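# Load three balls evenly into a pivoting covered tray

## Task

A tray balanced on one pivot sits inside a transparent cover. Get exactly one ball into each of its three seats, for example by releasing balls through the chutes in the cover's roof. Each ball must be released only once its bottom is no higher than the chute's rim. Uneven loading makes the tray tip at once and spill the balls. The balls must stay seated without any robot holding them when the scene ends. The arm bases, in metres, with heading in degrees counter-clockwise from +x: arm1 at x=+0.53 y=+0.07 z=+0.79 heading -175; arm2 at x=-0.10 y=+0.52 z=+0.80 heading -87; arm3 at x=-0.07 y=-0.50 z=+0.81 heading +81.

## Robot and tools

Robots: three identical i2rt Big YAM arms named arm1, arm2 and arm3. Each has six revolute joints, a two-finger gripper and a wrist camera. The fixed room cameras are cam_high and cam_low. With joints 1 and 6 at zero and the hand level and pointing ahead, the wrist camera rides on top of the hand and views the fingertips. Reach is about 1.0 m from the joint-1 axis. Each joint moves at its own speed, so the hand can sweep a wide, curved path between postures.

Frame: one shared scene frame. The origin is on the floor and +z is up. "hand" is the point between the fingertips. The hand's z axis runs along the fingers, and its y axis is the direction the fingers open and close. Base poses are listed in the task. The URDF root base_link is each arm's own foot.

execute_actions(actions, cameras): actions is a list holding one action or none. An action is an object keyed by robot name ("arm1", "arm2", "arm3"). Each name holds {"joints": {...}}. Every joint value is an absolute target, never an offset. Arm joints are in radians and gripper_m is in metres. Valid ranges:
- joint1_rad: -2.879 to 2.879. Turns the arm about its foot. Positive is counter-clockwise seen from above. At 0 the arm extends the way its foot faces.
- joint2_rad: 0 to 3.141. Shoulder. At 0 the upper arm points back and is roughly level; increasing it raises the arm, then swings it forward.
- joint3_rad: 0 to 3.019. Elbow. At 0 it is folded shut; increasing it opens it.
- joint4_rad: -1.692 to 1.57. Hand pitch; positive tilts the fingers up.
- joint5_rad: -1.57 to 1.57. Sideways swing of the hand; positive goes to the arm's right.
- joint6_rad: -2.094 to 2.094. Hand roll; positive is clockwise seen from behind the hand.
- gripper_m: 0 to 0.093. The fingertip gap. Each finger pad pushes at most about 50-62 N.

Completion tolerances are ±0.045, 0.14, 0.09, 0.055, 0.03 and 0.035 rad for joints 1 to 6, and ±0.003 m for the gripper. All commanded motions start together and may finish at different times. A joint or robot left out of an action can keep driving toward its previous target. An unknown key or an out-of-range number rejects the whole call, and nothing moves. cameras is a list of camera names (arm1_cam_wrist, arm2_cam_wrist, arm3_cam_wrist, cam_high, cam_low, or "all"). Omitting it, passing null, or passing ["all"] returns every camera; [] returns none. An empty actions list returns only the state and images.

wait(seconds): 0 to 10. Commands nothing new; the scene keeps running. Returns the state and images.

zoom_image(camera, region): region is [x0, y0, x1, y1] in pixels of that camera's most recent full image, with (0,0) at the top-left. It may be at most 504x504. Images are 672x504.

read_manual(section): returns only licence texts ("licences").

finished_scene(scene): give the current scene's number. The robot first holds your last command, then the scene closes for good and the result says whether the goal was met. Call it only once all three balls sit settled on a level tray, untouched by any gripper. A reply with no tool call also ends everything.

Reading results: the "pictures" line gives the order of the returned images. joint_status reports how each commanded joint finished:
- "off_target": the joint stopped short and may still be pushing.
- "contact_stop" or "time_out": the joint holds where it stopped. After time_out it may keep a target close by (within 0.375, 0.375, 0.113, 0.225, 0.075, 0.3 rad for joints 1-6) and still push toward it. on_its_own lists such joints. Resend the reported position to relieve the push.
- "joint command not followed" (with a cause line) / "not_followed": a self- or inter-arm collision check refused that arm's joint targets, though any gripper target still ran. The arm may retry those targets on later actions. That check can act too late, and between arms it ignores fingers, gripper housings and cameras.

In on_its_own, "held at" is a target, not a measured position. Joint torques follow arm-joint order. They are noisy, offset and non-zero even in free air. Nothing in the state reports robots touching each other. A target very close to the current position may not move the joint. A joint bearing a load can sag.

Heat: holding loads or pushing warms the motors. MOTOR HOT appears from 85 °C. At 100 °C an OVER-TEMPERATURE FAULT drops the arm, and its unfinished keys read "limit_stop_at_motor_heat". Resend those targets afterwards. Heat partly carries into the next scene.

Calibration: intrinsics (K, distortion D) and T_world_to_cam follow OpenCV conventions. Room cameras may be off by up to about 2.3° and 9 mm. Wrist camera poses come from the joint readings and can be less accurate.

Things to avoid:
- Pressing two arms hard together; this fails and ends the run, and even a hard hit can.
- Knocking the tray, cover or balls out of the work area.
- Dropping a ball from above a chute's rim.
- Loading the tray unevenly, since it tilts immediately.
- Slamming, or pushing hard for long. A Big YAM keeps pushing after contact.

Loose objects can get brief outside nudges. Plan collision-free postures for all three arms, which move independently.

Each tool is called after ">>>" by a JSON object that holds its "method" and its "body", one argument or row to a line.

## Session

>>> {"method": "execute_actions", "body": {
  "actions": [],
  "cameras": ["cam_high","cam_low"]
}}

>>> {"method": "zoom_image", "body": {
  "camera": "cam_high",
  "region": [230, 130, 430, 330]
}}

Scene clock: 0.00 s.
Joint torques (N m, as the arm reports them, + toward a larger angle): no reading
Motor temperatures (°C, as the motors report them): arm1=[26 24 29 25 25 24] | arm2=[25 27 24 25 24 24] | arm3=[23 27 28 23 26 26]
arm1.joint_positions: joint1_rad=+0.382 joint2_rad=+0.610 joint3_rad=+1.445 joint4_rad=-1.580 joint5_rad=-0.225 joint6_rad=+0.743 gripper_m=+0.094
arm1.joint_status: not commanded
arm1.hand: x=+0.3751 y=-0.0523 z=+1.3082 quat_wxyz=(-0.312, -0.909, +0.079, +0.265) (m; scene frame)
arm2.joint_positions: joint1_rad=-0.190 joint2_rad=+0.565 joint3_rad=+1.471 joint4_rad=-1.400 joint5_rad=+0.264 joint6_rad=+0.810 gripper_m=+0.095
arm2.joint_status: not commanded
arm2.hand: x=-0.1727 y=+0.3443 z=+1.3830 quat_wxyz=(-0.414, -0.828, -0.197, +0.324) (m; scene frame)
arm3.joint_positions: joint1_rad=+0.687 joint2_rad=+0.631 joint3_rad=+1.677 joint4_rad=-1.306 joint5_rad=+0.037 joint6_rad=+0.221 gripper_m=+0.095
arm3.joint_status: not commanded
arm3.hand: x=-0.1640 y=-0.3360 z=+1.4847 quat_wxyz=(-0.262, +0.636, -0.476, -0.549) (m; scene frame)
pictures: cam_high, cam_low
Images, in order (width x height): cam_high 672x504, cam_low 672x504.

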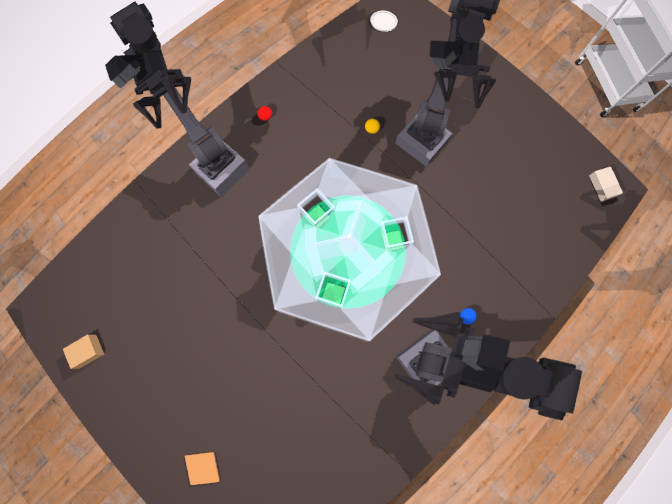

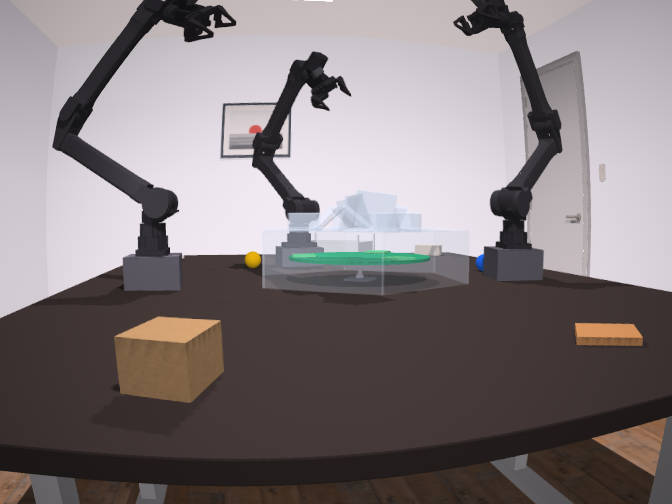

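Region (230, 130, 430, 330) of cam_high's 672x504 image, scaled by 2.520, with more detail than that image has.

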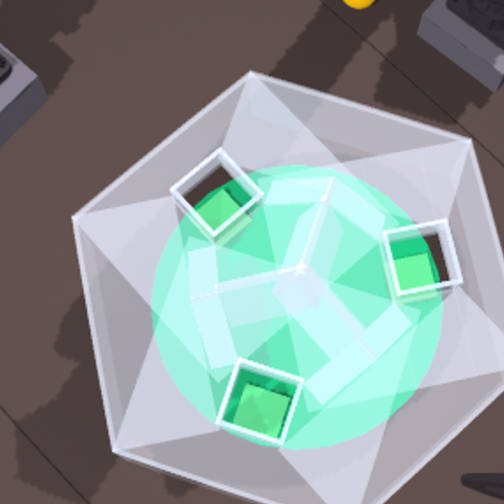

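>>> {"method": "execute_actions", "body": {
  "actions": [
    {"arm1":{"joints":{"joint1_rad":-1.095,"joint5_rad":0,"joint6_rad":0,"joint4_rad":-1.059,"joint3_rad":1.0}},"arm2":{"joints":{"joint1_rad":1.745,"joint5_rad":0,"joint6_rad":0,"joint4_rad":-0.936,"joint3_rad":1.0}},"arm3":{"joints":{"joint1_rad":-1.41,"joint5_rad":0,"joint6_rad":0,"joint4_rad":-0.954,"joint3_rad":1.0}}}
  ],
  "cameras": []
}}

>>> {"method": "execute_actions", "body": {
  "actions": [
    {"arm1":{"joints":{"joint2_rad":1.01,"joint3_rad":0.5}},"arm2":{"joints":{"joint2_rad":1.21,"joint3_rad":0.59}},"arm3":{"joints":{"joint2_rad":1.077,"joint3_rad":0.46}}}
  ],
  "cameras": ["arm1_cam_wrist","arm2_cam_wrist","arm3_cam_wrist"]
}}

Scene clock: 31.53 s.
Joint torques (N m, as the arm reports them, + toward a larger angle): arm1=[ 0.29  1.12 10.1   2.8   0.18 -0.01] | arm2=[-0.25 -1.01 12.09  2.64  0.05 -0.17] | arm3=[-1.04 -1.09  9.97  2.52 -0.02 -0.23]
Motor temperatures (°C, as the motors report them): arm1=[26 24 32 25 25 24] | arm2=[25 27 27 25 24 24] | arm3=[23 28 31 23 26 26]
arm1.joint_positions: joint1_rad=-1.089 joint2_rad=+0.611 joint3_rad=+0.993 joint4_rad=-1.077 joint5_rad=-0.001 joint6_rad=+0.011 gripper_m=+0.094
arm1.joint_status: all done
arm1.hand: x=+0.3638 y=+0.3127 z=+1.1736 quat_wxyz=(+0.202, -0.795, +0.437, +0.370) (m; scene frame)
arm2.joint_positions: joint1_rad=+1.741 joint2_rad=+0.576 joint3_rad=+0.983 joint4_rad=-0.955 joint5_rad=+0.001 joint6_rad=+0.015 gripper_m=+0.095
arm2.joint_status: all done
arm2.hand: x=+0.1908 y=+0.5878 z=+1.2190 quat_wxyz=(-0.485, +0.095, -0.868, -0.054) (m; scene frame)
arm3.joint_positions: joint1_rad=-1.405 joint2_rad=+0.641 joint3_rad=+1.001 joint4_rad=-0.979 joint5_rad=+0.001 joint6_rad=+0.017 gripper_m=+0.095
arm3.joint_status: all done
arm3.hand: x=+0.2436 y=-0.4981 z=+1.2170 quat_wxyz=(-0.464, -0.006, -0.886, -0.006) (m; scene frame)
pictures: none
No camera images: the call's "cameras" was empty. Leave "cameras" out to get every camera's image.

Scene clock: 32.90 s.
Joint torques (N m, as the arm reports them, + toward a larger angle): arm1=[ 0.26 -2.84  8.3   0.53  0.18 -0.01] | arm2=[-0.27 -5.32 10.4   0.39  0.05 -0.16] | arm3=[-0.97 -3.54  7.37  0.15 -0.05 -0.15]
Motor temperatures (°C, as the motors report them): arm1=[26 24 32 25 25 24] | arm2=[25 27 27 25 24 24] | arm3=[23 28 31 23 26 26]
arm1.joint_positions: joint1_rad=-1.089 joint2_rad=+1.017 joint3_rad=+0.491 joint4_rad=-1.062 joint5_rad=-0.001 joint6_rad=+0.011 gripper_m=+0.094
arm1.joint_status: all done
arm1.hand: x=+0.4138 y=+0.2389 z=+0.8366 quat_wxyz=(-0.003, -0.875, +0.483, -0.011) (m; scene frame)
arm2.joint_positions: joint1_rad=+1.741 joint2_rad=+1.206 joint3_rad=+0.565 joint4_rad=-0.941 joint5_rad=+0.001 joint6_rad=+0.015 gripper_m=+0.095
arm2.joint_status: all done
arm2.hand: x=+0.1428 y=+0.5728 z=+0.8367 quat_wxyz=(+0.007, +0.106, -0.994, +0.006) (m; scene frame)
arm3.joint_positions: joint1_rad=-1.405 joint2_rad=+1.088 joint3_rad=+0.462 joint4_rad=-0.961 joint5_rad=+0.001 joint6_rad=+0.017 gripper_m=+0.095
arm3.joint_status: all done
arm3.hand: x=+0.1440 y=-0.4977 z=+0.8404 quat_wxyz=(+0.001, -0.006, -1.000, -0.001) (m; scene frame)
pictures: arm1_cam_wrist, arm2_cam_wrist, arm3_cam_wrist
camera_calibration (this result's frames):
arm1_cam_wrist: T_world_to_cam=[[0.850409, 0.526096, -0.00521257, -0.470791], [0.421076, -0.674643, 0.60626, -0.512842], [0.315434, -0.517764, -0.795249, 0.77948], [0, 0, 0, 1]] pos_world=[0.370436, 0.305283, 0.928342]
arm2_cam_wrist: T_world_to_cam=[[0.2155, -0.976418, -0.0129483, 0.544683], [-0.780847, -0.180268, 0.598148, -0.279433], [-0.586377, -0.11879, -0.801281, 0.941751], [0, 0, 0, 1]] pos_world=[0.216647, 0.593336, 0.928802]
arm3_cam_wrist: T_world_to_cam=[[-0.00132312, -0.999972, -0.00729831, -0.4842], [-0.809139, -0.00321805, 0.587609, -0.373899], [-0.587616, 0.00668282, -0.809112, 0.889263], [0, 0, 0, 1]] pos_world=[0.219368, -0.491332, 0.935686]
Images, in order (width x height): arm1_cam_wrist 672x504, arm2_cam_wrist 672x504, arm3_cam_wrist 672x504.

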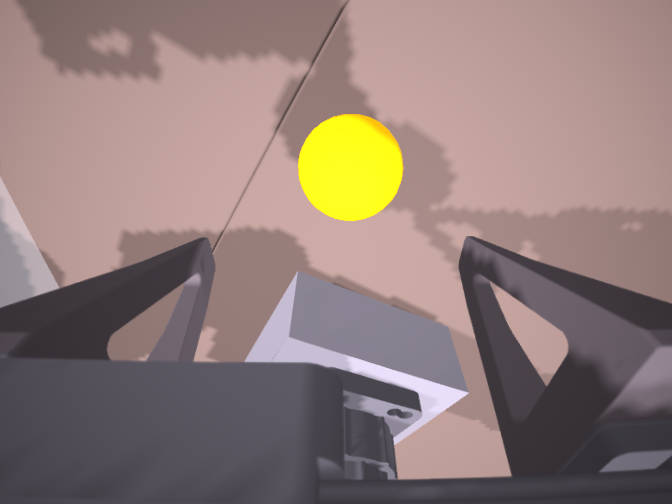

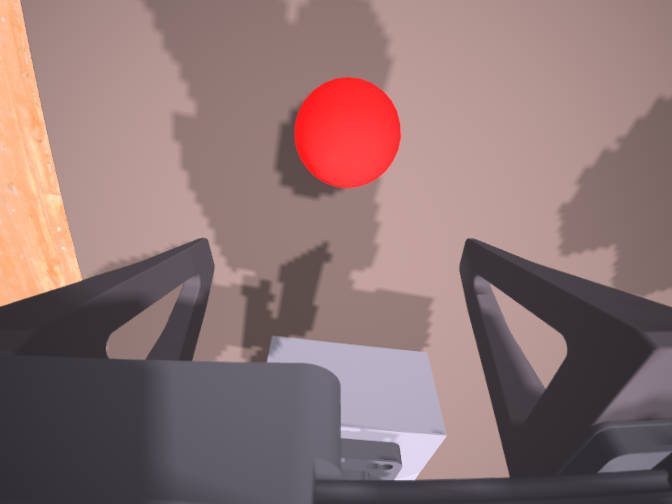

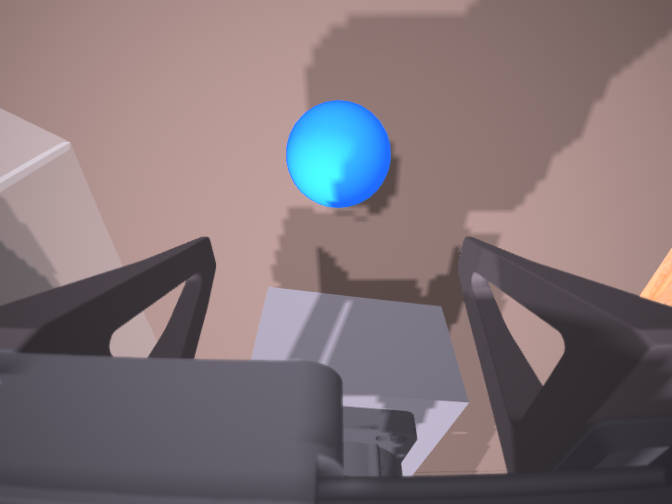

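>>> {"method": "execute_actions", "body": {
  "actions": [
    {"arm1":{"joints":{"joint1_rad":-1.13,"joint2_rad":1.255,"joint3_rad":0.362,"joint4_rad":-0.655}},"arm2":{"joints":{"joint1_rad":1.714,"joint2_rad":1.503,"joint3_rad":0.524,"joint4_rad":-0.559}},"arm3":{"joints":{"joint2_rad":1.403,"joint3_rad":0.368,"joint4_rad":-0.517}}}
  ],
  "cameras": ["arm1_cam_wrist","arm2_cam_wrist","arm3_cam_wrist"]
}}

Scene clock: 48.43 s.
Joint torques (N m, as the arm reports them, + toward a larger angle): arm1=[ 0.08 -3.02  6.38  1.06  0.18  0.  ] | arm2=[-1.1  -8.26  6.27  0.72  0.06 -0.16] | arm3=[-2.14 -4.91  4.74  0.56 -0.05 -0.17]
Motor temperatures (°C, as the motors report them): arm1=[26 24 32 25 25 24] | arm2=[25 27 27 25 24 24] | arm3=[23 28 31 23 26 26]
arm1.joint_positions: joint1_rad=-1.122 joint2_rad=+1.250 joint3_rad=+0.350 joint4_rad=-0.668 joint5_rad=-0.001 joint6_rad=+0.010 gripper_m=+0.094
arm1.joint_status: all done
arm1.hand: x=+0.4211 y=+0.2410 z=+0.7520 quat_wxyz=(+0.002, -0.867, +0.497, -0.002) (m; scene frame)
arm2.joint_positions: joint1_rad=+1.721 joint2_rad=+1.506 joint3_rad=+0.519 joint4_rad=-0.571 joint5_rad=+0.001 joint6_rad=+0.015 gripper_m=+0.095
arm2.joint_status: all done
arm2.hand: x=+0.1682 y=+0.5722 z=+0.7506 quat_wxyz=(-0.005, +0.096, -0.995, +0.005) (m; scene frame)
arm3.joint_positions: joint1_rad=-1.405 joint2_rad=+1.404 joint3_rad=+0.370 joint4_rad=-0.534 joint5_rad=+0.001 joint6_rad=+0.017 gripper_m=+0.095
arm3.joint_status: all done
arm3.hand: x=+0.1549 y=-0.4975 z=+0.7535 quat_wxyz=(-0.008, -0.006, -1.000, -0.001) (m; scene frame)
pictures: arm1_cam_wrist, arm2_cam_wrist, arm3_cam_wrist
camera_calibration (this result's frames):
arm1_cam_wrist: T_world_to_cam=[[0.867095, 0.498113, -0.00542979, -0.478698], [0.404775, -0.698178, 0.590512, -0.438842], [0.290351, -0.514228, -0.807011, 0.729587], [0, 0, 0, 1]] pos_world=[0.380873, 0.30723, 0.845327]
arm2_cam_wrist: T_world_to_cam=[[0.196632, -0.98039, -0.0130955, 0.542995], [-0.79819, -0.167817, 0.578559, -0.197667], [-0.569411, -0.103311, -0.815536, 0.886527], [0, 0, 0, 1]] pos_world=[0.240252, 0.590763, 0.844467]
arm3_cam_wrist: T_world_to_cam=[[-0.00123365, -0.999972, -0.00739853, -0.484513], [-0.819325, -0.00323106, 0.57332, -0.301631], [-0.573328, 0.00676908, -0.819298, 0.830894], [0, 0, 0, 1]] pos_world=[0.228643, -0.491098, 0.850096]
Images, in order (width x height): arm1_cam_wrist 672x504, arm2_cam_wrist 672x504, arm3_cam_wrist 672x504.

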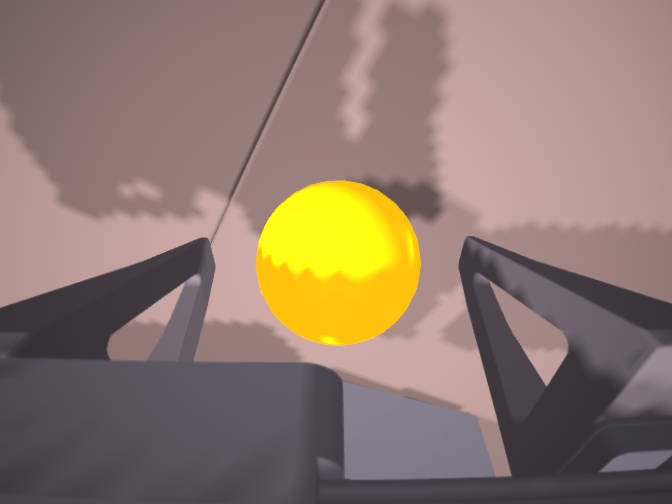

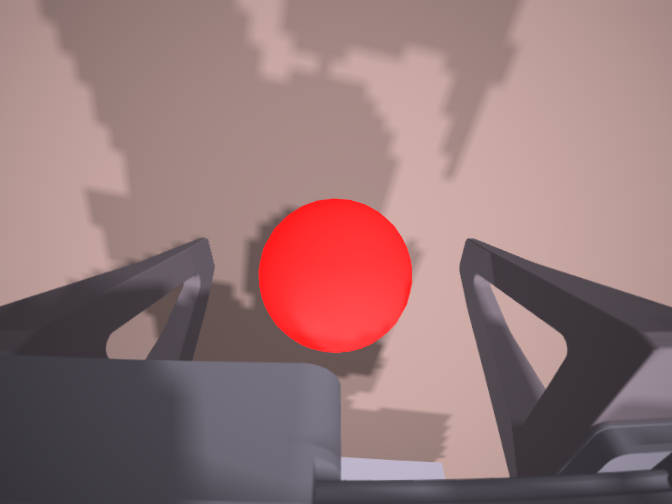

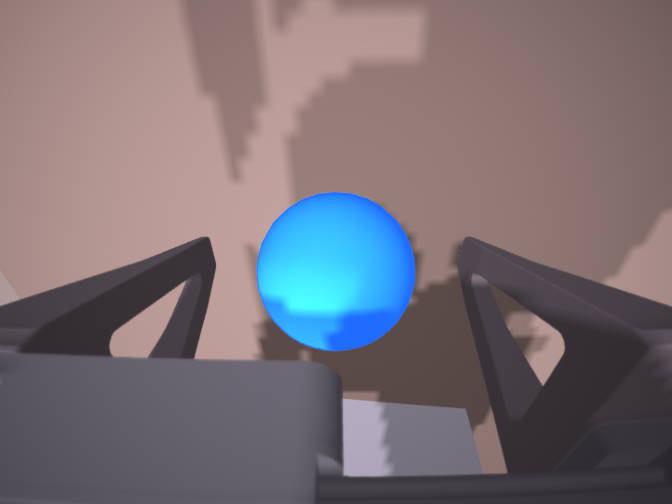

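>>> {"method": "execute_actions", "body": {
  "actions": [
    {"arm1":{"joints":{"joint4_rad":-0.643}},"arm2":{"joints":{"joint2_rad":1.53}}}
  ],
  "cameras": []
}}

>>> {"method": "execute_actions", "body": {
  "actions": [
    {"arm1":{"joints":{"gripper_m":0.045}},"arm2":{"joints":{"gripper_m":0.045}},"arm3":{"joints":{"gripper_m":0.045}}}
  ],
  "cameras": []
}}

>>> {"method": "execute_actions", "body": {
  "actions": [
    {"arm1":{"joints":{"joint2_rad":0.9,"joint3_rad":0.93,"joint4_rad":-1.5,"joint6_rad":-0.56}},"arm2":{"joints":{"joint2_rad":0.9,"joint3_rad":0.93,"joint4_rad":-1.5,"joint6_rad":0.3}},"arm3":{"joints":{"joint2_rad":0.9,"joint3_rad":0.94,"joint4_rad":-1.5,"joint6_rad":-0.335}}}
  ],
  "cameras": []
}}

>>> {"method": "execute_actions", "body": {
  "actions": [
    {"arm1":{"joints":{"joint1_rad":0.361}},"arm2":{"joints":{"joint1_rad":0.208}},"arm3":{"joints":{"joint1_rad":0.33}}}
  ],
  "cameras": []
}}

>>> {"method": "execute_actions", "body": {
  "actions": [
    {"arm1":{"joints":{"joint2_rad":1.505,"joint3_rad":1.325,"joint4_rad":-1.357}},"arm2":{"joints":{"joint2_rad":1.476,"joint3_rad":1.228,"joint4_rad":-1.267}},"arm3":{"joints":{"joint2_rad":1.388,"joint3_rad":1.17,"joint4_rad":-1.274}}}
  ]
}}

Scene clock: 77.70 s.
Joint torques (N m, as the arm reports them, + toward a larger angle): arm1=[ 0.09 -3.05  6.4   1.08  0.19 -0.01] | arm2=[-1.09 -7.52  6.22  0.65  0.06 -0.16] | arm3=[-1.43 -4.42  4.75  0.71 -0.03 -0.12]
Motor temperatures (°C, as the motors report them): arm1=[26 24 31 25 25 24] | arm2=[25 27 26 25 24 24] | arm3=[23 28 30 23 26 26]
arm1.joint_positions: joint1_rad=-1.122 joint2_rad=+1.250 joint3_rad=+0.350 joint4_rad=-0.655 joint5_rad=-0.001 joint6_rad=+0.010 gripper_m=+0.094
arm1.joint_status: all done
arm1.hand: x=+0.4196 y=+0.2436 z=+0.7520 quat_wxyz=(+0.005, -0.867, +0.497, +0.003) (m; scene frame)
arm2.joint_positions: joint1_rad=+1.721 joint2_rad=+1.524 joint3_rad=+0.519 joint4_rad=-0.570 joint5_rad=+0.001 joint6_rad=+0.015 gripper_m=+0.095
arm2.joint_status: all done
arm2.hand: x=+0.1650 y=+0.5714 z=+0.7459 quat_wxyz=(+0.004, +0.096, -0.995, +0.006) (m; scene frame)
arm3.joint_positions: joint1_rad=-1.405 joint2_rad=+1.404 joint3_rad=+0.370 joint4_rad=-0.534 joint5_rad=+0.001 joint6_rad=+0.017 gripper_m=+0.095
arm3.joint_status: not commanded
arm3.hand: x=+0.1549 y=-0.4975 z=+0.7535 quat_wxyz=(-0.008, -0.006, -1.000, -0.001) (m; scene frame)
pictures: none
No camera images: the call's "cameras" was empty. Leave "cameras" out to get every camera's image.

Scene clock: 78.30 s.
Joint torques (N m, as the arm reports them, + toward a larger angle): arm1=[ 0.11 -3.1   6.42  1.04  0.17  0.  ] | arm2=[-1.11 -7.46  6.19  0.61  0.07 -0.16] | arm3=[-1.72 -5.05  4.58  0.72 -0.02 -0.16]
Motor temperatures (°C, as the motors report them): arm1=[26 24 31 25 25 24] | arm2=[25 27 26 25 24 24] | arm3=[23 28 30 23 26 26]
arm1.joint_positions: joint1_rad=-1.122 joint2_rad=+1.250 joint3_rad=+0.350 joint4_rad=-0.655 joint5_rad=-0.001 joint6_rad=+0.010 gripper_m=+0.055
arm1.joint_status: gripper_m off_target (ended at +0.055, target +0.045)
arm1.hand: x=+0.4195 y=+0.2438 z=+0.7520 quat_wxyz=(+0.005, -0.868, +0.497, +0.004) (m; scene frame)
arm2.joint_positions: joint1_rad=+1.721 joint2_rad=+1.524 joint3_rad=+0.519 joint4_rad=-0.570 joint5_rad=+0.000 joint6_rad=+0.014 gripper_m=+0.055
arm2.joint_status: gripper_m off_target (ended at +0.055, target +0.045)
arm2.hand: x=+0.1652 y=+0.5715 z=+0.7459 quat_wxyz=(+0.004, +0.096, -0.995, +0.005) (m; scene frame)
arm3.joint_positions: joint1_rad=-1.405 joint2_rad=+1.404 joint3_rad=+0.370 joint4_rad=-0.534 joint5_rad=+0.000 joint6_rad=+0.016 gripper_m=+0.056
arm3.joint_status: gripper_m off_target (ended at +0.056, target +0.045)
arm3.hand: x=+0.1550 y=-0.4974 z=+0.7535 quat_wxyz=(-0.008, -0.006, -1.000, -0.001) (m; scene frame)
pictures: none
No camera images: the call's "cameras" was empty. Leave "cameras" out to get every camera's image.

Scene clock: 79.87 s.
Joint torques (N m, as the arm reports them, + toward a larger angle): arm1=[ 0.16 -1.34 12.5   0.11  0.12  0.01] | arm2=[-1.17 -3.3  11.85 -0.04  0.09  0.08] | arm3=[-1.04 -2.76 13.72 -0.64 -0.06 -0.17]
Motor temperatures (°C, as the motors report them): arm1=[26 24 31 25 25 24] | arm2=[25 27 26 25 24 24] | arm3=[23 28 30 23 26 26]
arm1.joint_positions: joint1_rad=-1.122 joint2_rad=+0.891 joint3_rad=+0.886 joint4_rad=-1.489 joint5_rad=-0.001 joint6_rad=-0.549 gripper_m=+0.055
arm1.joint_status: all done
arm1.hand: x=+0.4025 y=+0.2691 z=+1.0065 quat_wxyz=(+0.028, -0.970, +0.239, +0.024) (m; scene frame)
arm2.joint_positions: joint1_rad=+1.721 joint2_rad=+0.896 joint3_rad=+0.911 joint4_rad=-1.493 joint5_rad=+0.000 joint6_rad=+0.285 gripper_m=+0.055
arm2.joint_status: all done
arm2.hand: x=+0.1339 y=+0.5679 z=+1.0321 quat_wxyz=(-0.044, -0.039, -0.998, -0.006) (m; scene frame)
arm3.joint_positions: joint1_rad=-1.405 joint2_rad=+0.902 joint3_rad=+0.892 joint4_rad=-1.486 joint5_rad=+0.000 joint6_rad=-0.318 gripper_m=+0.056
arm3.joint_status: all done
arm3.hand: x=+0.1698 y=-0.4980 z=+1.0336 quat_wxyz=(-0.044, +0.160, -0.986, +0.006) (m; scene frame)
pictures: none
No camera images: the call's "cameras" was empty. Leave "cameras" out to get every camera's image.

Scene clock: 81.73 s.
Joint torques (N m, as the arm reports them, + toward a larger angle): arm1=[ 1.06 -1.44 12.44  0.11  0.1   0.  ] | arm2=[-0.83 -3.38 11.87 -0.02  0.1   0.08] | arm3=[-0.81 -2.36 13.55 -0.55  0.03 -0.12]
Motor temperatures (°C, as the motors report them): arm1=[26 24 32 25 25 24] | arm2=[25 27 26 25 24 24] | arm3=[23 28 31 23 26 26]
arm1.joint_positions: joint1_rad=+0.356 joint2_rad=+0.891 joint3_rad=+0.886 joint4_rad=-1.489 joint5_rad=+0.000 joint6_rad=-0.550 gripper_m=+0.055
arm1.joint_status: all done
arm1.hand: x=+0.3100 y=-0.0370 z=+1.0060 quat_wxyz=(+0.000, -0.878, -0.478, +0.035) (m; scene frame)
arm2.joint_positions: joint1_rad=+0.211 joint2_rad=+0.900 joint3_rad=+0.911 joint4_rad=-1.493 joint5_rad=+0.000 joint6_rad=+0.286 gripper_m=+0.055
arm2.joint_status: all done
arm2.hand: x=-0.0399 y=+0.2835 z=+1.0347 quat_wxyz=(-0.042, -0.712, -0.700, +0.026) (m; scene frame)
arm3.joint_positions: joint1_rad=+0.326 joint2_rad=+0.902 joint3_rad=+0.892 joint4_rad=-1.486 joint5_rad=-0.001 joint6_rad=-0.319 gripper_m=+0.056
arm3.joint_status: all done
arm3.hand: x=-0.1098 y=-0.2611 z=+1.0303 quat_wxyz=(-0.033, +0.855, -0.516, -0.019) (m; scene frame)
pictures: none
No camera images: the call's "cameras" was empty. Leave "cameras" out to get every camera's image.

Scene clock: 83.17 s.
Joint torques (N m, as the arm reports them, + toward a larger angle): arm1=[  1.18 -13.6   11.96   0.53   0.11   0.  ] | arm2=[ -0.86 -14.3   12.95   0.21   0.1    0.08] | arm3=[ -0.53 -10.05  12.6    0.04   0.05  -0.15]
Motor temperatures (°C, as the motors report them): arm1=[26 24 32 25 25 24] | arm2=[25 27 27 25 24 24] | arm3=[23 28 32 23 26 26]
arm1.joint_positions: joint1_rad=+0.356 joint2_rad=+1.517 joint3_rad=+1.281 joint4_rad=-1.360 joint5_rad=+0.000 joint6_rad=-0.550 gripper_m=+0.055
arm1.joint_status: all done
arm1.hand: x=+0.1327 y=-0.1221 z=+0.9609 quat_wxyz=(-0.003, -0.878, -0.478, -0.016) (m; scene frame)
arm2.joint_positions: joint1_rad=+0.211 joint2_rad=+1.503 joint3_rad=+1.190 joint4_rad=-1.269 joint5_rad=+0.000 joint6_rad=+0.286 gripper_m=+0.055
arm2.joint_status: all done
arm2.hand: x=+0.0080 y=+0.1080 z=+0.9571 quat_wxyz=(+0.002, -0.713, -0.701, +0.002) (m; scene frame)
arm3.joint_positions: joint1_rad=+0.326 joint2_rad=+1.412 joint3_rad=+1.130 joint4_rad=-1.282 joint5_rad=-0.001 joint6_rad=-0.319 gripper_m=+0.056
arm3.joint_status: all done
arm3.hand: x=-0.1347 y=-0.1060 z=+0.9726 quat_wxyz=(-0.007, +0.856, -0.517, +0.003) (m; scene frame)
pictures: arm1_cam_wrist, arm2_cam_wrist, arm3_cam_wrist, cam_high, cam_low
camera_calibration (this result's frames):
arm1_cam_wrist: T_world_to_cam=[[-0.834937, 0.54947, -0.0310121, 0.210136], [0.419812, 0.672329, 0.609698, -0.552076], [0.355861, 0.496041, -0.792027, 0.895397], [0, 0, 0, 1]] pos_world=[0.0885818, -0.18844, 1.05229]
arm2_cam_wrist: T_world_to_cam=[[-0.999755, 0.0126278, -0.0181549, 0.0293186], [-0.000403077, 0.8104, 0.585877, -0.642015], [0.0221111, 0.585741, -0.810197, 0.831498], [0, 0, 0, 1]] pos_world=[0.0106674, 0.032876, 1.05035]
arm3_cam_wrist: T_world_to_cam=[[0.880048, 0.474801, 0.00893386, 0.167324], [0.38079, -0.716789, 0.584134, -0.587794], [0.283751, -0.510664, -0.811608, 0.894775], [0, 0, 0, 1]] pos_world=[-0.17732, -0.0438409, 1.06806]
Images, in order (width x height): arm1_cam_wrist 672x504, arm2_cam_wrist 672x504, arm3_cam_wrist 672x504, cam_high 672x504, cam_low 672x504.

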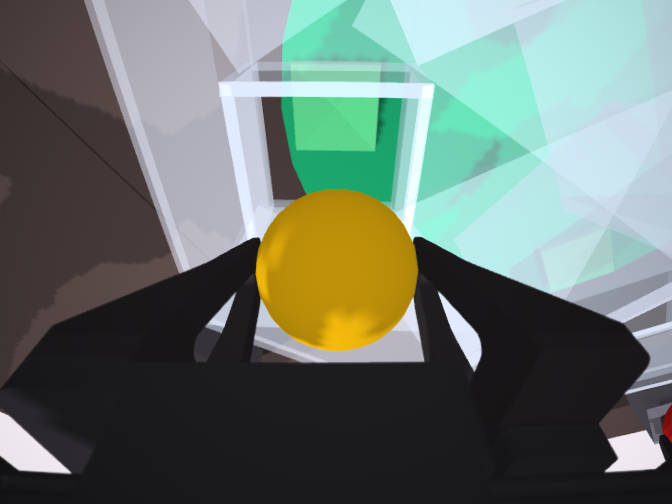

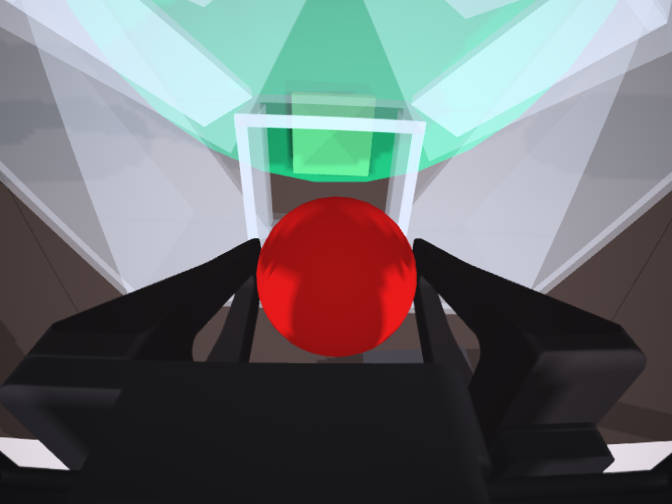

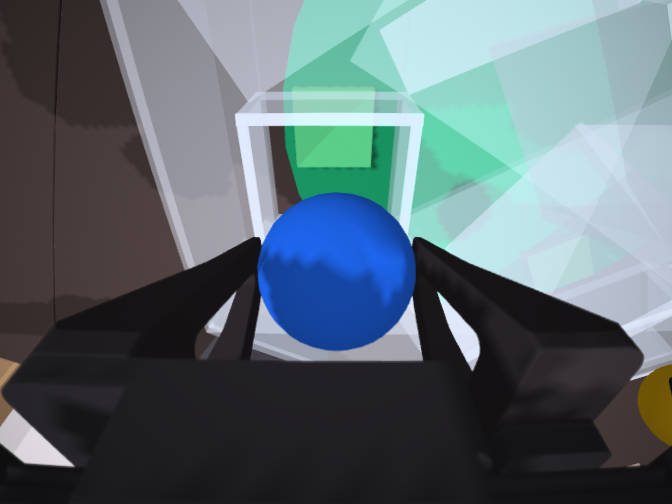

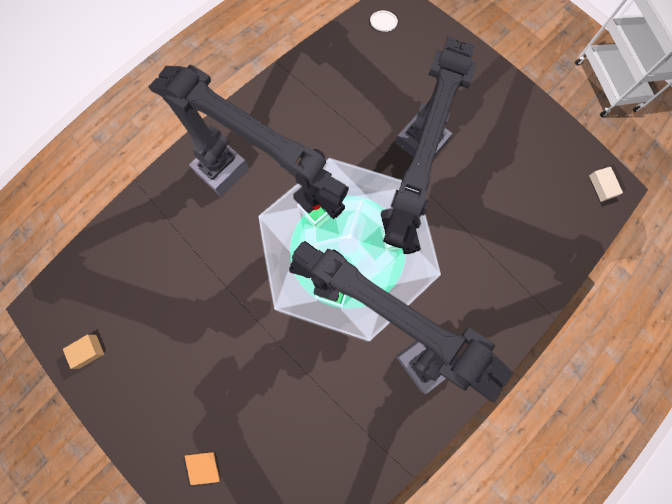

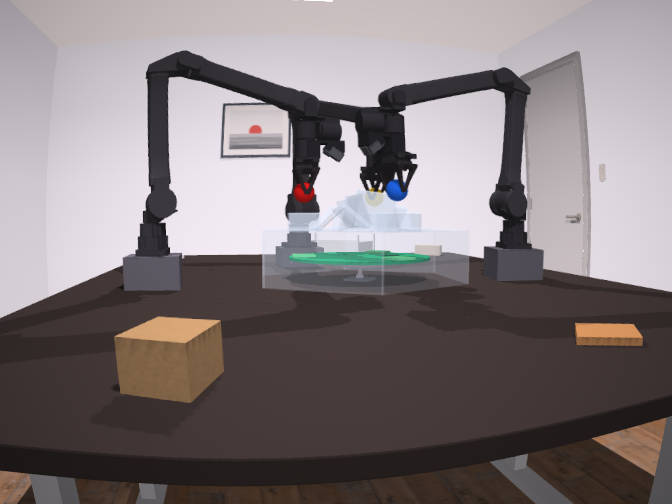

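>>> {"method": "execute_actions", "body": {
  "actions": [
    {"arm1":{"joints":{"joint1_rad":0.387,"joint2_rad":1.548,"joint3_rad":1.243,"joint4_rad":-1.251}},"arm2":{"joints":{"joint1_rad":0.225,"joint2_rad":1.523,"joint3_rad":1.13,"joint4_rad":-1.149}},"arm3":{"joints":{"joint2_rad":1.437,"joint3_rad":1.055,"joint4_rad":-1.17}}}
  ]
}}

>>> {"method": "zoom_image", "body": {
  "camera": "cam_low",
  "region": [270, 160, 450, 250]
}}

Scene clock: 100.40 s.
Joint torques (N m, as the arm reports them, + toward a larger angle): arm1=[  1.09 -11.67   9.19   0.97   0.1    0.  ] | arm2=[ -0.06 -12.71  10.91   0.64   0.1    0.08] | arm3=[ -1.16 -10.51   8.85   0.32   0.    -0.17]
Motor temperatures (°C, as the motors report them): arm1=[26 24 34 25 25 24] | arm2=[25 27 28 25 24 24] | arm3=[23 28 34 23 26 26]
arm1.joint_positions: joint1_rad=+0.382 joint2_rad=+1.535 joint3_rad=+1.235 joint4_rad=-1.263 joint5_rad=+0.000 joint6_rad=-0.550 gripper_m=+0.055
arm1.joint_status: all done
arm1.hand: x=+0.1302 y=-0.1360 z=+0.9363 quat_wxyz=(-0.002, -0.872, -0.489, +0.001) (m; scene frame)
arm2.joint_positions: joint1_rad=+0.217 joint2_rad=+1.533 joint3_rad=+1.111 joint4_rad=-1.160 joint5_rad=+0.000 joint6_rad=+0.286 gripper_m=+0.055
arm2.joint_status: all done
arm2.hand: x=+0.0091 y=+0.1117 z=+0.9166 quat_wxyz=(+0.002, -0.711, -0.703, +0.002) (m; scene frame)
arm3.joint_positions: joint1_rad=+0.326 joint2_rad=+1.448 joint3_rad=+1.051 joint4_rad=-1.185 joint5_rad=-0.001 joint6_rad=-0.319 gripper_m=+0.056
arm3.joint_status: all done
arm3.hand: x=-0.1332 y=-0.1111 z=+0.9308 quat_wxyz=(+0.000, +0.856, -0.517, +0.009) (m; scene frame)
pictures: arm1_cam_wrist, arm2_cam_wrist, arm3_cam_wrist, cam_high, cam_low
camera_calibration (this result's frames):
arm1_cam_wrist: T_world_to_cam=[[-0.849307, 0.527719, -0.0137896, 0.197659], [0.420475, 0.692041, 0.586754, -0.502594], [0.319184, 0.492536, -0.809648, 0.904492], [0, 0, 0, 1]] pos_world=[0.0905023, -0.201988, 1.02994]
arm2_cam_wrist: T_world_to_cam=[[-0.999811, 0.00729734, -0.0179923, 0.0301038], [-0.00463565, 0.810164, 0.586185, -0.621465], [0.0188543, 0.586158, -0.809978, 0.79631], [0, 0, 0, 1]] pos_world=[0.0122033, 0.0365058, 1.00983]
arm3_cam_wrist: T_world_to_cam=[[0.880155, 0.474677, 0.00287194, 0.174481], [0.378794, -0.705987, 0.598413, -0.5799], [0.28608, -0.525608, -0.801183, 0.846766], [0, 0, 0, 1]] pos_world=[-0.176151, -0.0471563, 1.02493]
Images, in order (width x height): arm1_cam_wrist 672x504, arm2_cam_wrist 672x504, arm3_cam_wrist 672x504, cam_high 672x504, cam_low 672x504.

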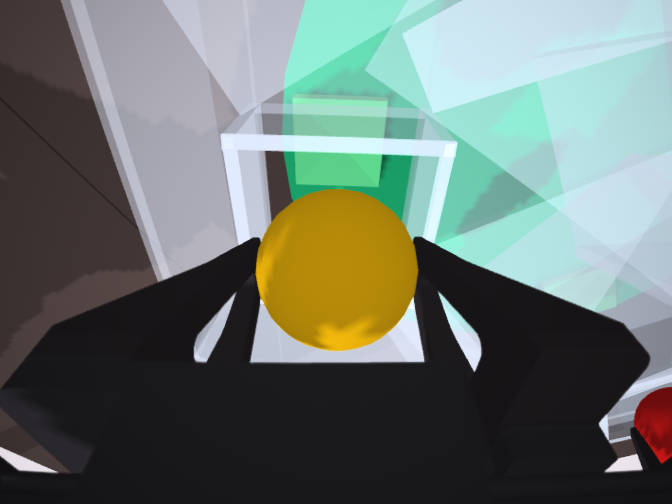

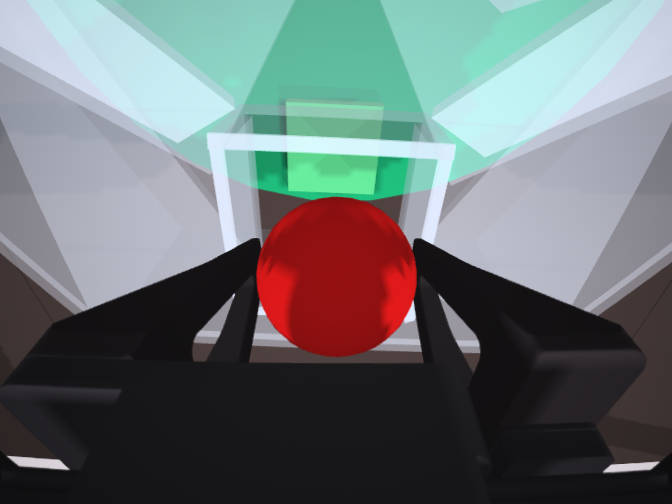

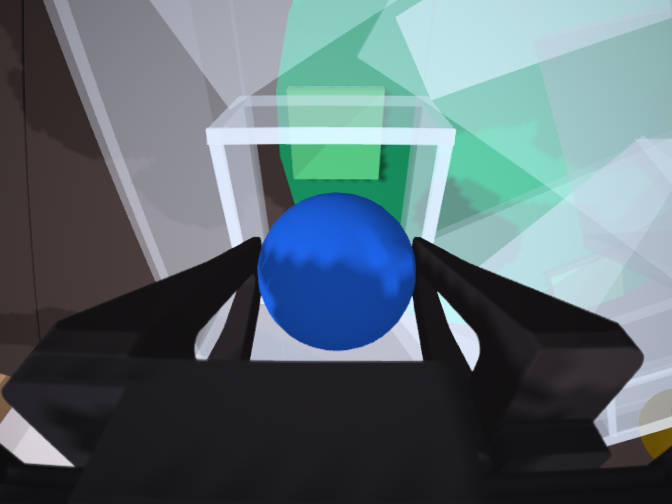

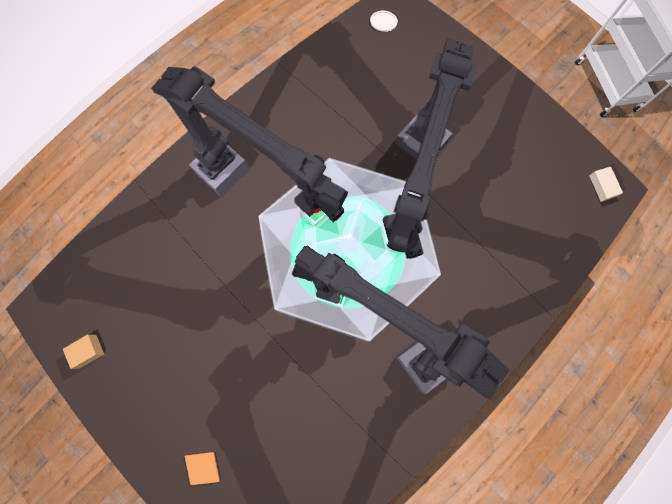

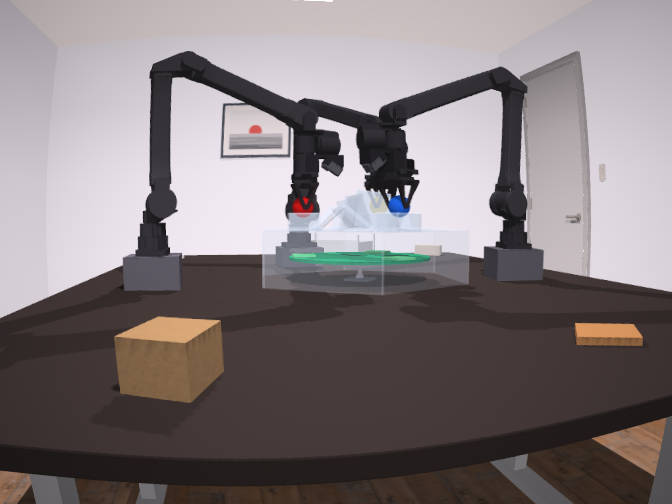

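Region (270, 160, 450, 250) of cam_low's 672x504 image, scaled by 2.800, with more detail than that image has.

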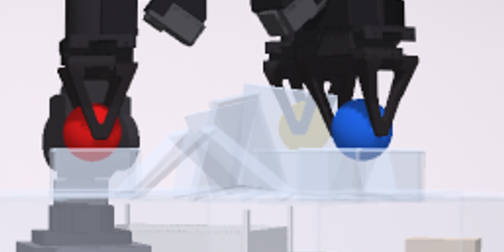

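>>> {"method": "execute_actions", "body": {
  "actions": [
    {"arm1":{"joints":{"joint2_rad":1.567}},"arm2":{"joints":{"joint4_rad":-1.133}},"arm3":{"joints":{"joint2_rad":1.459,"joint4_rad":-1.15}}}
  ],
  "cameras": ["cam_low","arm1_cam_wrist","arm3_cam_wrist"]
}}

>>> {"method": "zoom_image", "body": {
  "camera": "cam_low",
  "region": [270, 160, 450, 250]
}}

Scene clock: 105.37 s.
Joint torques (N m, as the arm reports them, + toward a larger angle): arm1=[  1.16 -11.16   8.99   0.95   0.09   0.  ] | arm2=[ -0.01 -12.66  10.95   0.69   0.1    0.08] | arm3=[-0.53 -9.49  8.65  0.4   0.07 -0.16]
Motor temperatures (°C, as the motors report them): arm1=[26 24 34 25 25 24] | arm2=[25 27 28 25 24 24] | arm3=[23 28 34 23 26 26]
arm1.joint_positions: joint1_rad=+0.382 joint2_rad=+1.549 joint3_rad=+1.235 joint4_rad=-1.263 joint5_rad=+0.000 joint6_rad=-0.550 gripper_m=+0.055
arm1.joint_status: all done
arm1.hand: x=+0.1300 y=-0.1361 z=+0.9303 quat_wxyz=(-0.002, -0.872, -0.489, -0.007) (m; scene frame)
arm2.joint_positions: joint1_rad=+0.217 joint2_rad=+1.533 joint3_rad=+1.111 joint4_rad=-1.145 joint5_rad=+0.000 joint6_rad=+0.286 gripper_m=+0.055
arm2.joint_status: all done
arm2.hand: x=+0.0102 y=+0.1081 z=+0.9166 quat_wxyz=(-0.005, -0.711, -0.703, +0.005) (m; scene frame)
arm3.joint_positions: joint1_rad=+0.326 joint2_rad=+1.458 joint3_rad=+1.051 joint4_rad=-1.166 joint5_rad=-0.001 joint6_rad=-0.319 gripper_m=+0.056
arm3.joint_status: all done
arm3.hand: x=-0.1339 y=-0.1066 z=+0.9270 quat_wxyz=(-0.003, +0.856, -0.517, +0.006) (m; scene frame)
pictures: arm1_cam_wrist, arm3_cam_wrist, cam_low
camera_calibration (this result's frames):
arm1_cam_wrist: T_world_to_cam=[[-0.849118, 0.527783, -0.0210718, 0.204239], [0.413001, 0.688264, 0.596425, -0.507478], [0.329286, 0.497733, -0.802392, 0.892445], [0, 0, 0, 1]] pos_world=[0.0891423, -0.202714, 1.02307]
arm3_cam_wrist: T_world_to_cam=[[0.8801, 0.474752, 0.00584072, 0.170205], [0.379777, -0.711311, 0.591445, -0.568183], [0.284944, -0.518313, -0.806324, 0.851747], [0, 0, 0, 1]] pos_world=[-0.176716, -0.0434883, 1.02184]
Images, in order (width x height): arm1_cam_wrist 672x504, arm3_cam_wrist 672x504, cam_low 672x504.

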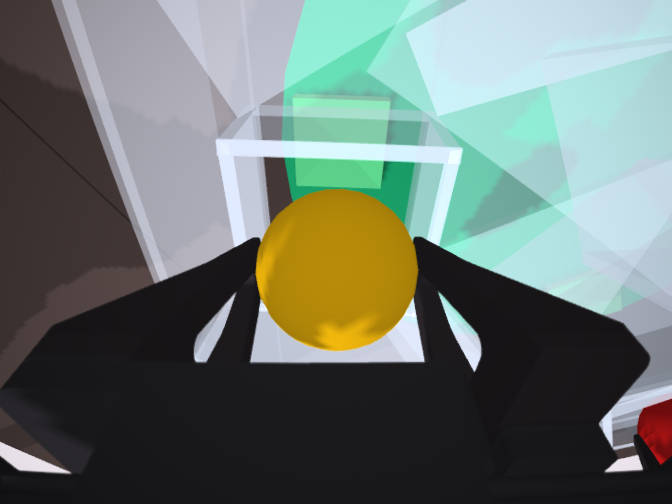

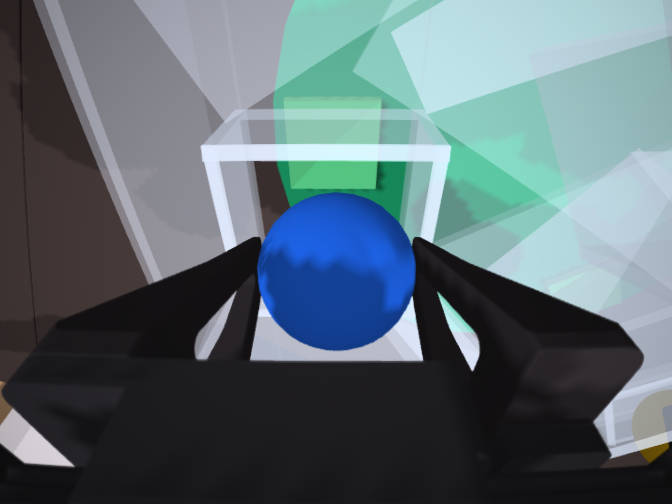

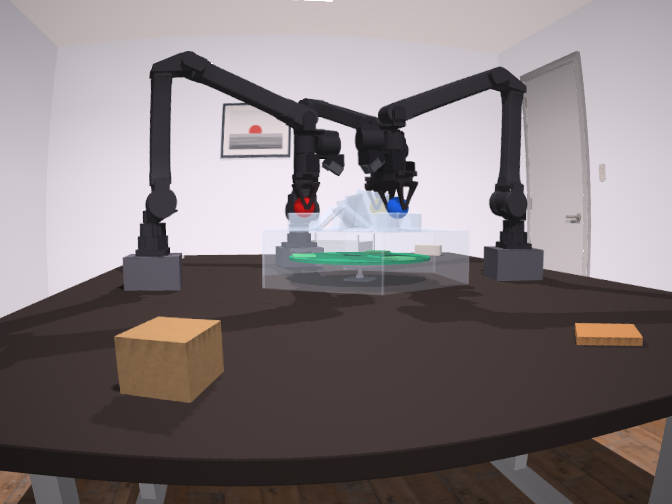

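Region (270, 160, 450, 250) of cam_low's 672x504 image, scaled by 2.800, with more detail than that image has.

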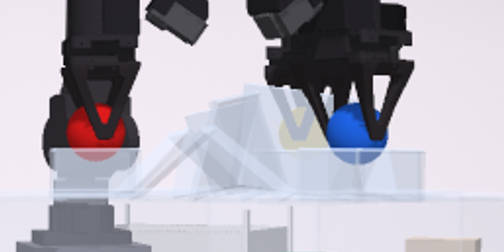

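>>> {"method": "execute_actions", "body": {
  "actions": [
    {"arm1":{"joints":{"gripper_m":0.075}},"arm2":{"joints":{"gripper_m":0.075}},"arm3":{"joints":{"gripper_m":0.075}}}
  ],
  "cameras": []
}}

>>> {"method": "wait", "body": {
  "seconds": 2
}}

>>> {"method": "finished_scene", "body": {
  "scene": 2
}}

Scene clock: 109.47 s.
Joint torques (N m, as the arm reports them, + toward a larger angle): arm1=[  1.16 -11.57   9.03   0.97   0.1    0.  ] | arm2=[ -0.03 -12.81  10.85   0.72   0.1    0.08] | arm3=[-1.22 -9.45  8.71  0.41  0.09 -0.17]
Motor temperatures (°C, as the motors report them): arm1=[26 24 34 25 25 24] | arm2=[25 27 28 25 24 24] | arm3=[23 28 33 23 26 26]
arm1.joint_positions: joint1_rad=+0.382 joint2_rad=+1.549 joint3_rad=+1.235 joint4_rad=-1.263 joint5_rad=+0.000 joint6_rad=-0.550 gripper_m=+0.075
arm1.joint_status: all done
arm1.hand: x=+0.1300 y=-0.1361 z=+0.9303 quat_wxyz=(-0.002, -0.872, -0.489, -0.007) (m; scene frame)
arm2.joint_positions: joint1_rad=+0.217 joint2_rad=+1.533 joint3_rad=+1.111 joint4_rad=-1.145 joint5_rad=+0.000 joint6_rad=+0.286 gripper_m=+0.075
arm2.joint_status: all done
arm2.hand: x=+0.0102 y=+0.1081 z=+0.9166 quat_wxyz=(-0.005, -0.711, -0.703, +0.005) (m; scene frame)
arm3.joint_positions: joint1_rad=+0.326 joint2_rad=+1.458 joint3_rad=+1.051 joint4_rad=-1.166 joint5_rad=-0.001 joint6_rad=-0.319 gripper_m=+0.075
arm3.joint_status: all done
arm3.hand: x=-0.1339 y=-0.1066 z=+0.9270 quat_wxyz=(-0.003, +0.856, -0.517, +0.006) (m; scene frame)
pictures: none
No camera images: the call's "cameras" was empty. Leave "cameras" out to get every camera's image.

Scene clock: 111.47 s.
Joint torques (N m, as the arm reports them, + toward a larger angle): arm1=[  1.01 -11.45   9.06   0.95   0.1    0.  ] | arm2=[ -0.04 -12.71  10.97   0.7    0.1    0.08] | arm3=[-1.2  -9.3   8.91  0.41 -0.01 -0.12]
Motor temperatures (°C, as the motors report them): arm1=[26 24 33 25 25 24] | arm2=[25 27 28 25 24 24] | arm3=[23 28 33 23 26 26]
arm1.joint_positions: joint1_rad=+0.382 joint2_rad=+1.549 joint3_rad=+1.235 joint4_rad=-1.263 joint5_rad=+0.000 joint6_rad=-0.550 gripper_m=+0.075
arm1.joint_status: all done
arm1.hand: x=+0.1300 y=-0.1361 z=+0.9303 quat_wxyz=(-0.002, -0.872, -0.489, -0.007) (m; scene frame)
arm2.joint_positions: joint1_rad=+0.217 joint2_rad=+1.533 joint3_rad=+1.111 joint4_rad=-1.145 joint5_rad=+0.000 joint6_rad=+0.286 gripper_m=+0.075
arm2.joint_status: all done
arm2.hand: x=+0.0102 y=+0.1081 z=+0.9166 quat_wxyz=(-0.005, -0.711, -0.703, +0.005) (m; scene frame)
arm3.joint_positions: joint1_rad=+0.326 joint2_rad=+1.458 joint3_rad=+1.051 joint4_rad=-1.166 joint5_rad=-0.001 joint6_rad=-0.319 gripper_m=+0.075
arm3.joint_status: all done
arm3.hand: x=-0.1339 y=-0.1066 z=+0.9270 quat_wxyz=(-0.003, +0.856, -0.517, +0.006) (m; scene frame)
wait: 2.00 s; at rest by 0.27 s
pictures: arm1_cam_wrist, arm2_cam_wrist, arm3_cam_wrist, cam_high, cam_low
camera_calibration (this result's frames):
arm1_cam_wrist: T_world_to_cam=[[-0.849118, 0.527783, -0.0210718, 0.204239], [0.413001, 0.688264, 0.596425, -0.507478], [0.329286, 0.497733, -0.802392, 0.892445], [0, 0, 0, 1]] pos_world=[0.0891423, -0.202714, 1.02307]
arm2_cam_wrist: T_world_to_cam=[[-0.999729, 0.00692589, -0.0222241, 0.0350638], [-0.00709281, 0.818687, 0.574197, -0.608453], [0.0221714, 0.574199, -0.818416, 0.807417], [0, 0, 0, 1]] pos_world=[0.012837, 0.0342715, 1.01095]
arm3_cam_wrist: T_world_to_cam=[[0.8801, 0.474752, 0.00584072, 0.170205], [0.379777, -0.711311, 0.591445, -0.568183], [0.284944, -0.518313, -0.806324, 0.851747], [0, 0, 0, 1]] pos_world=[-0.176716, -0.0434883, 1.02184]
Images, in order (width x height): arm1_cam_wrist 672x504, arm2_cam_wrist 672x504, arm3_cam_wrist 672x504, cam_high 672x504, cam_low 672x504.

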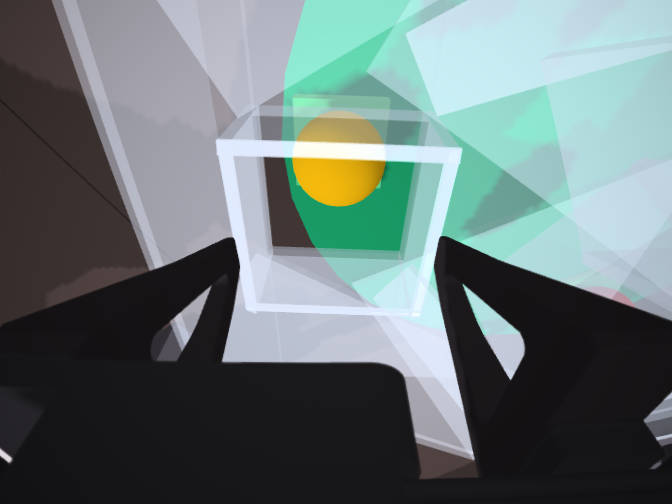

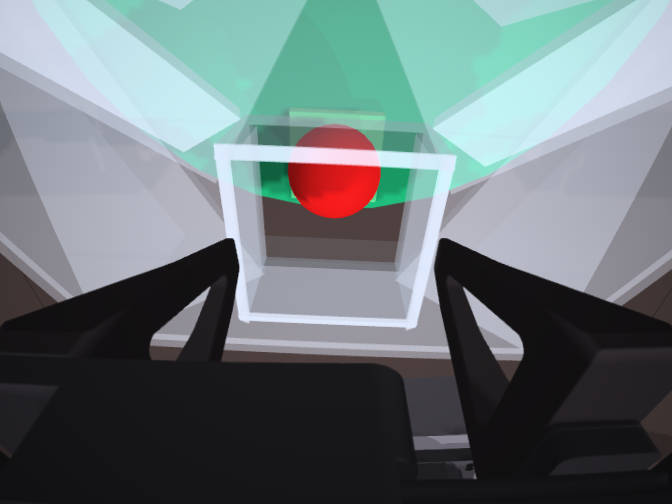

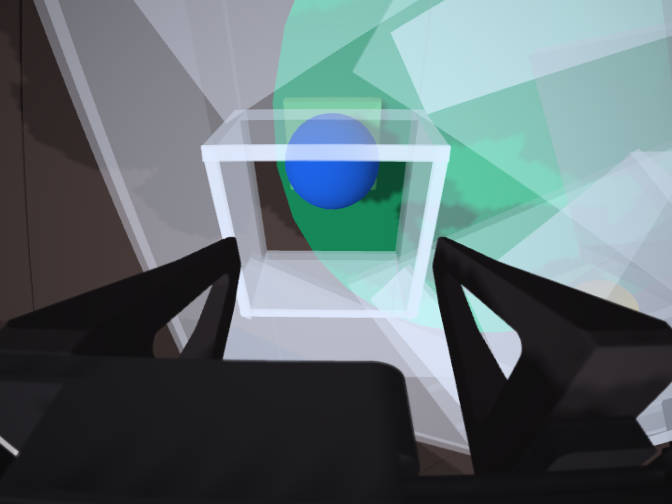

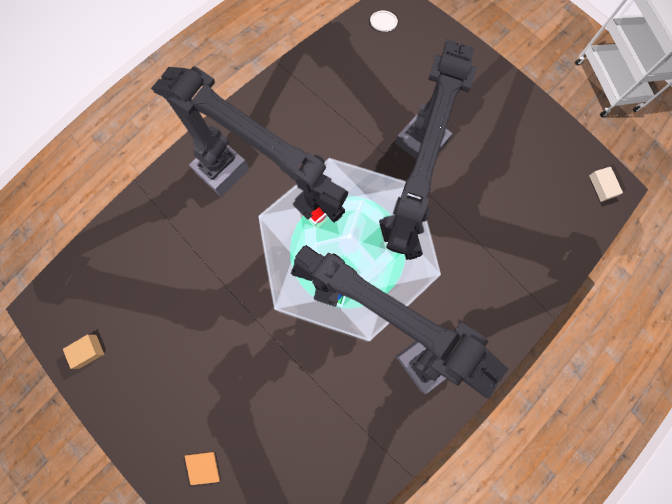

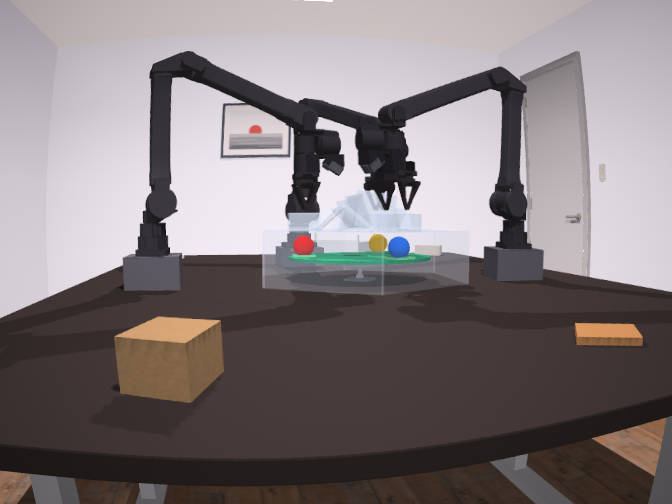

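The scene is finished: the task was done.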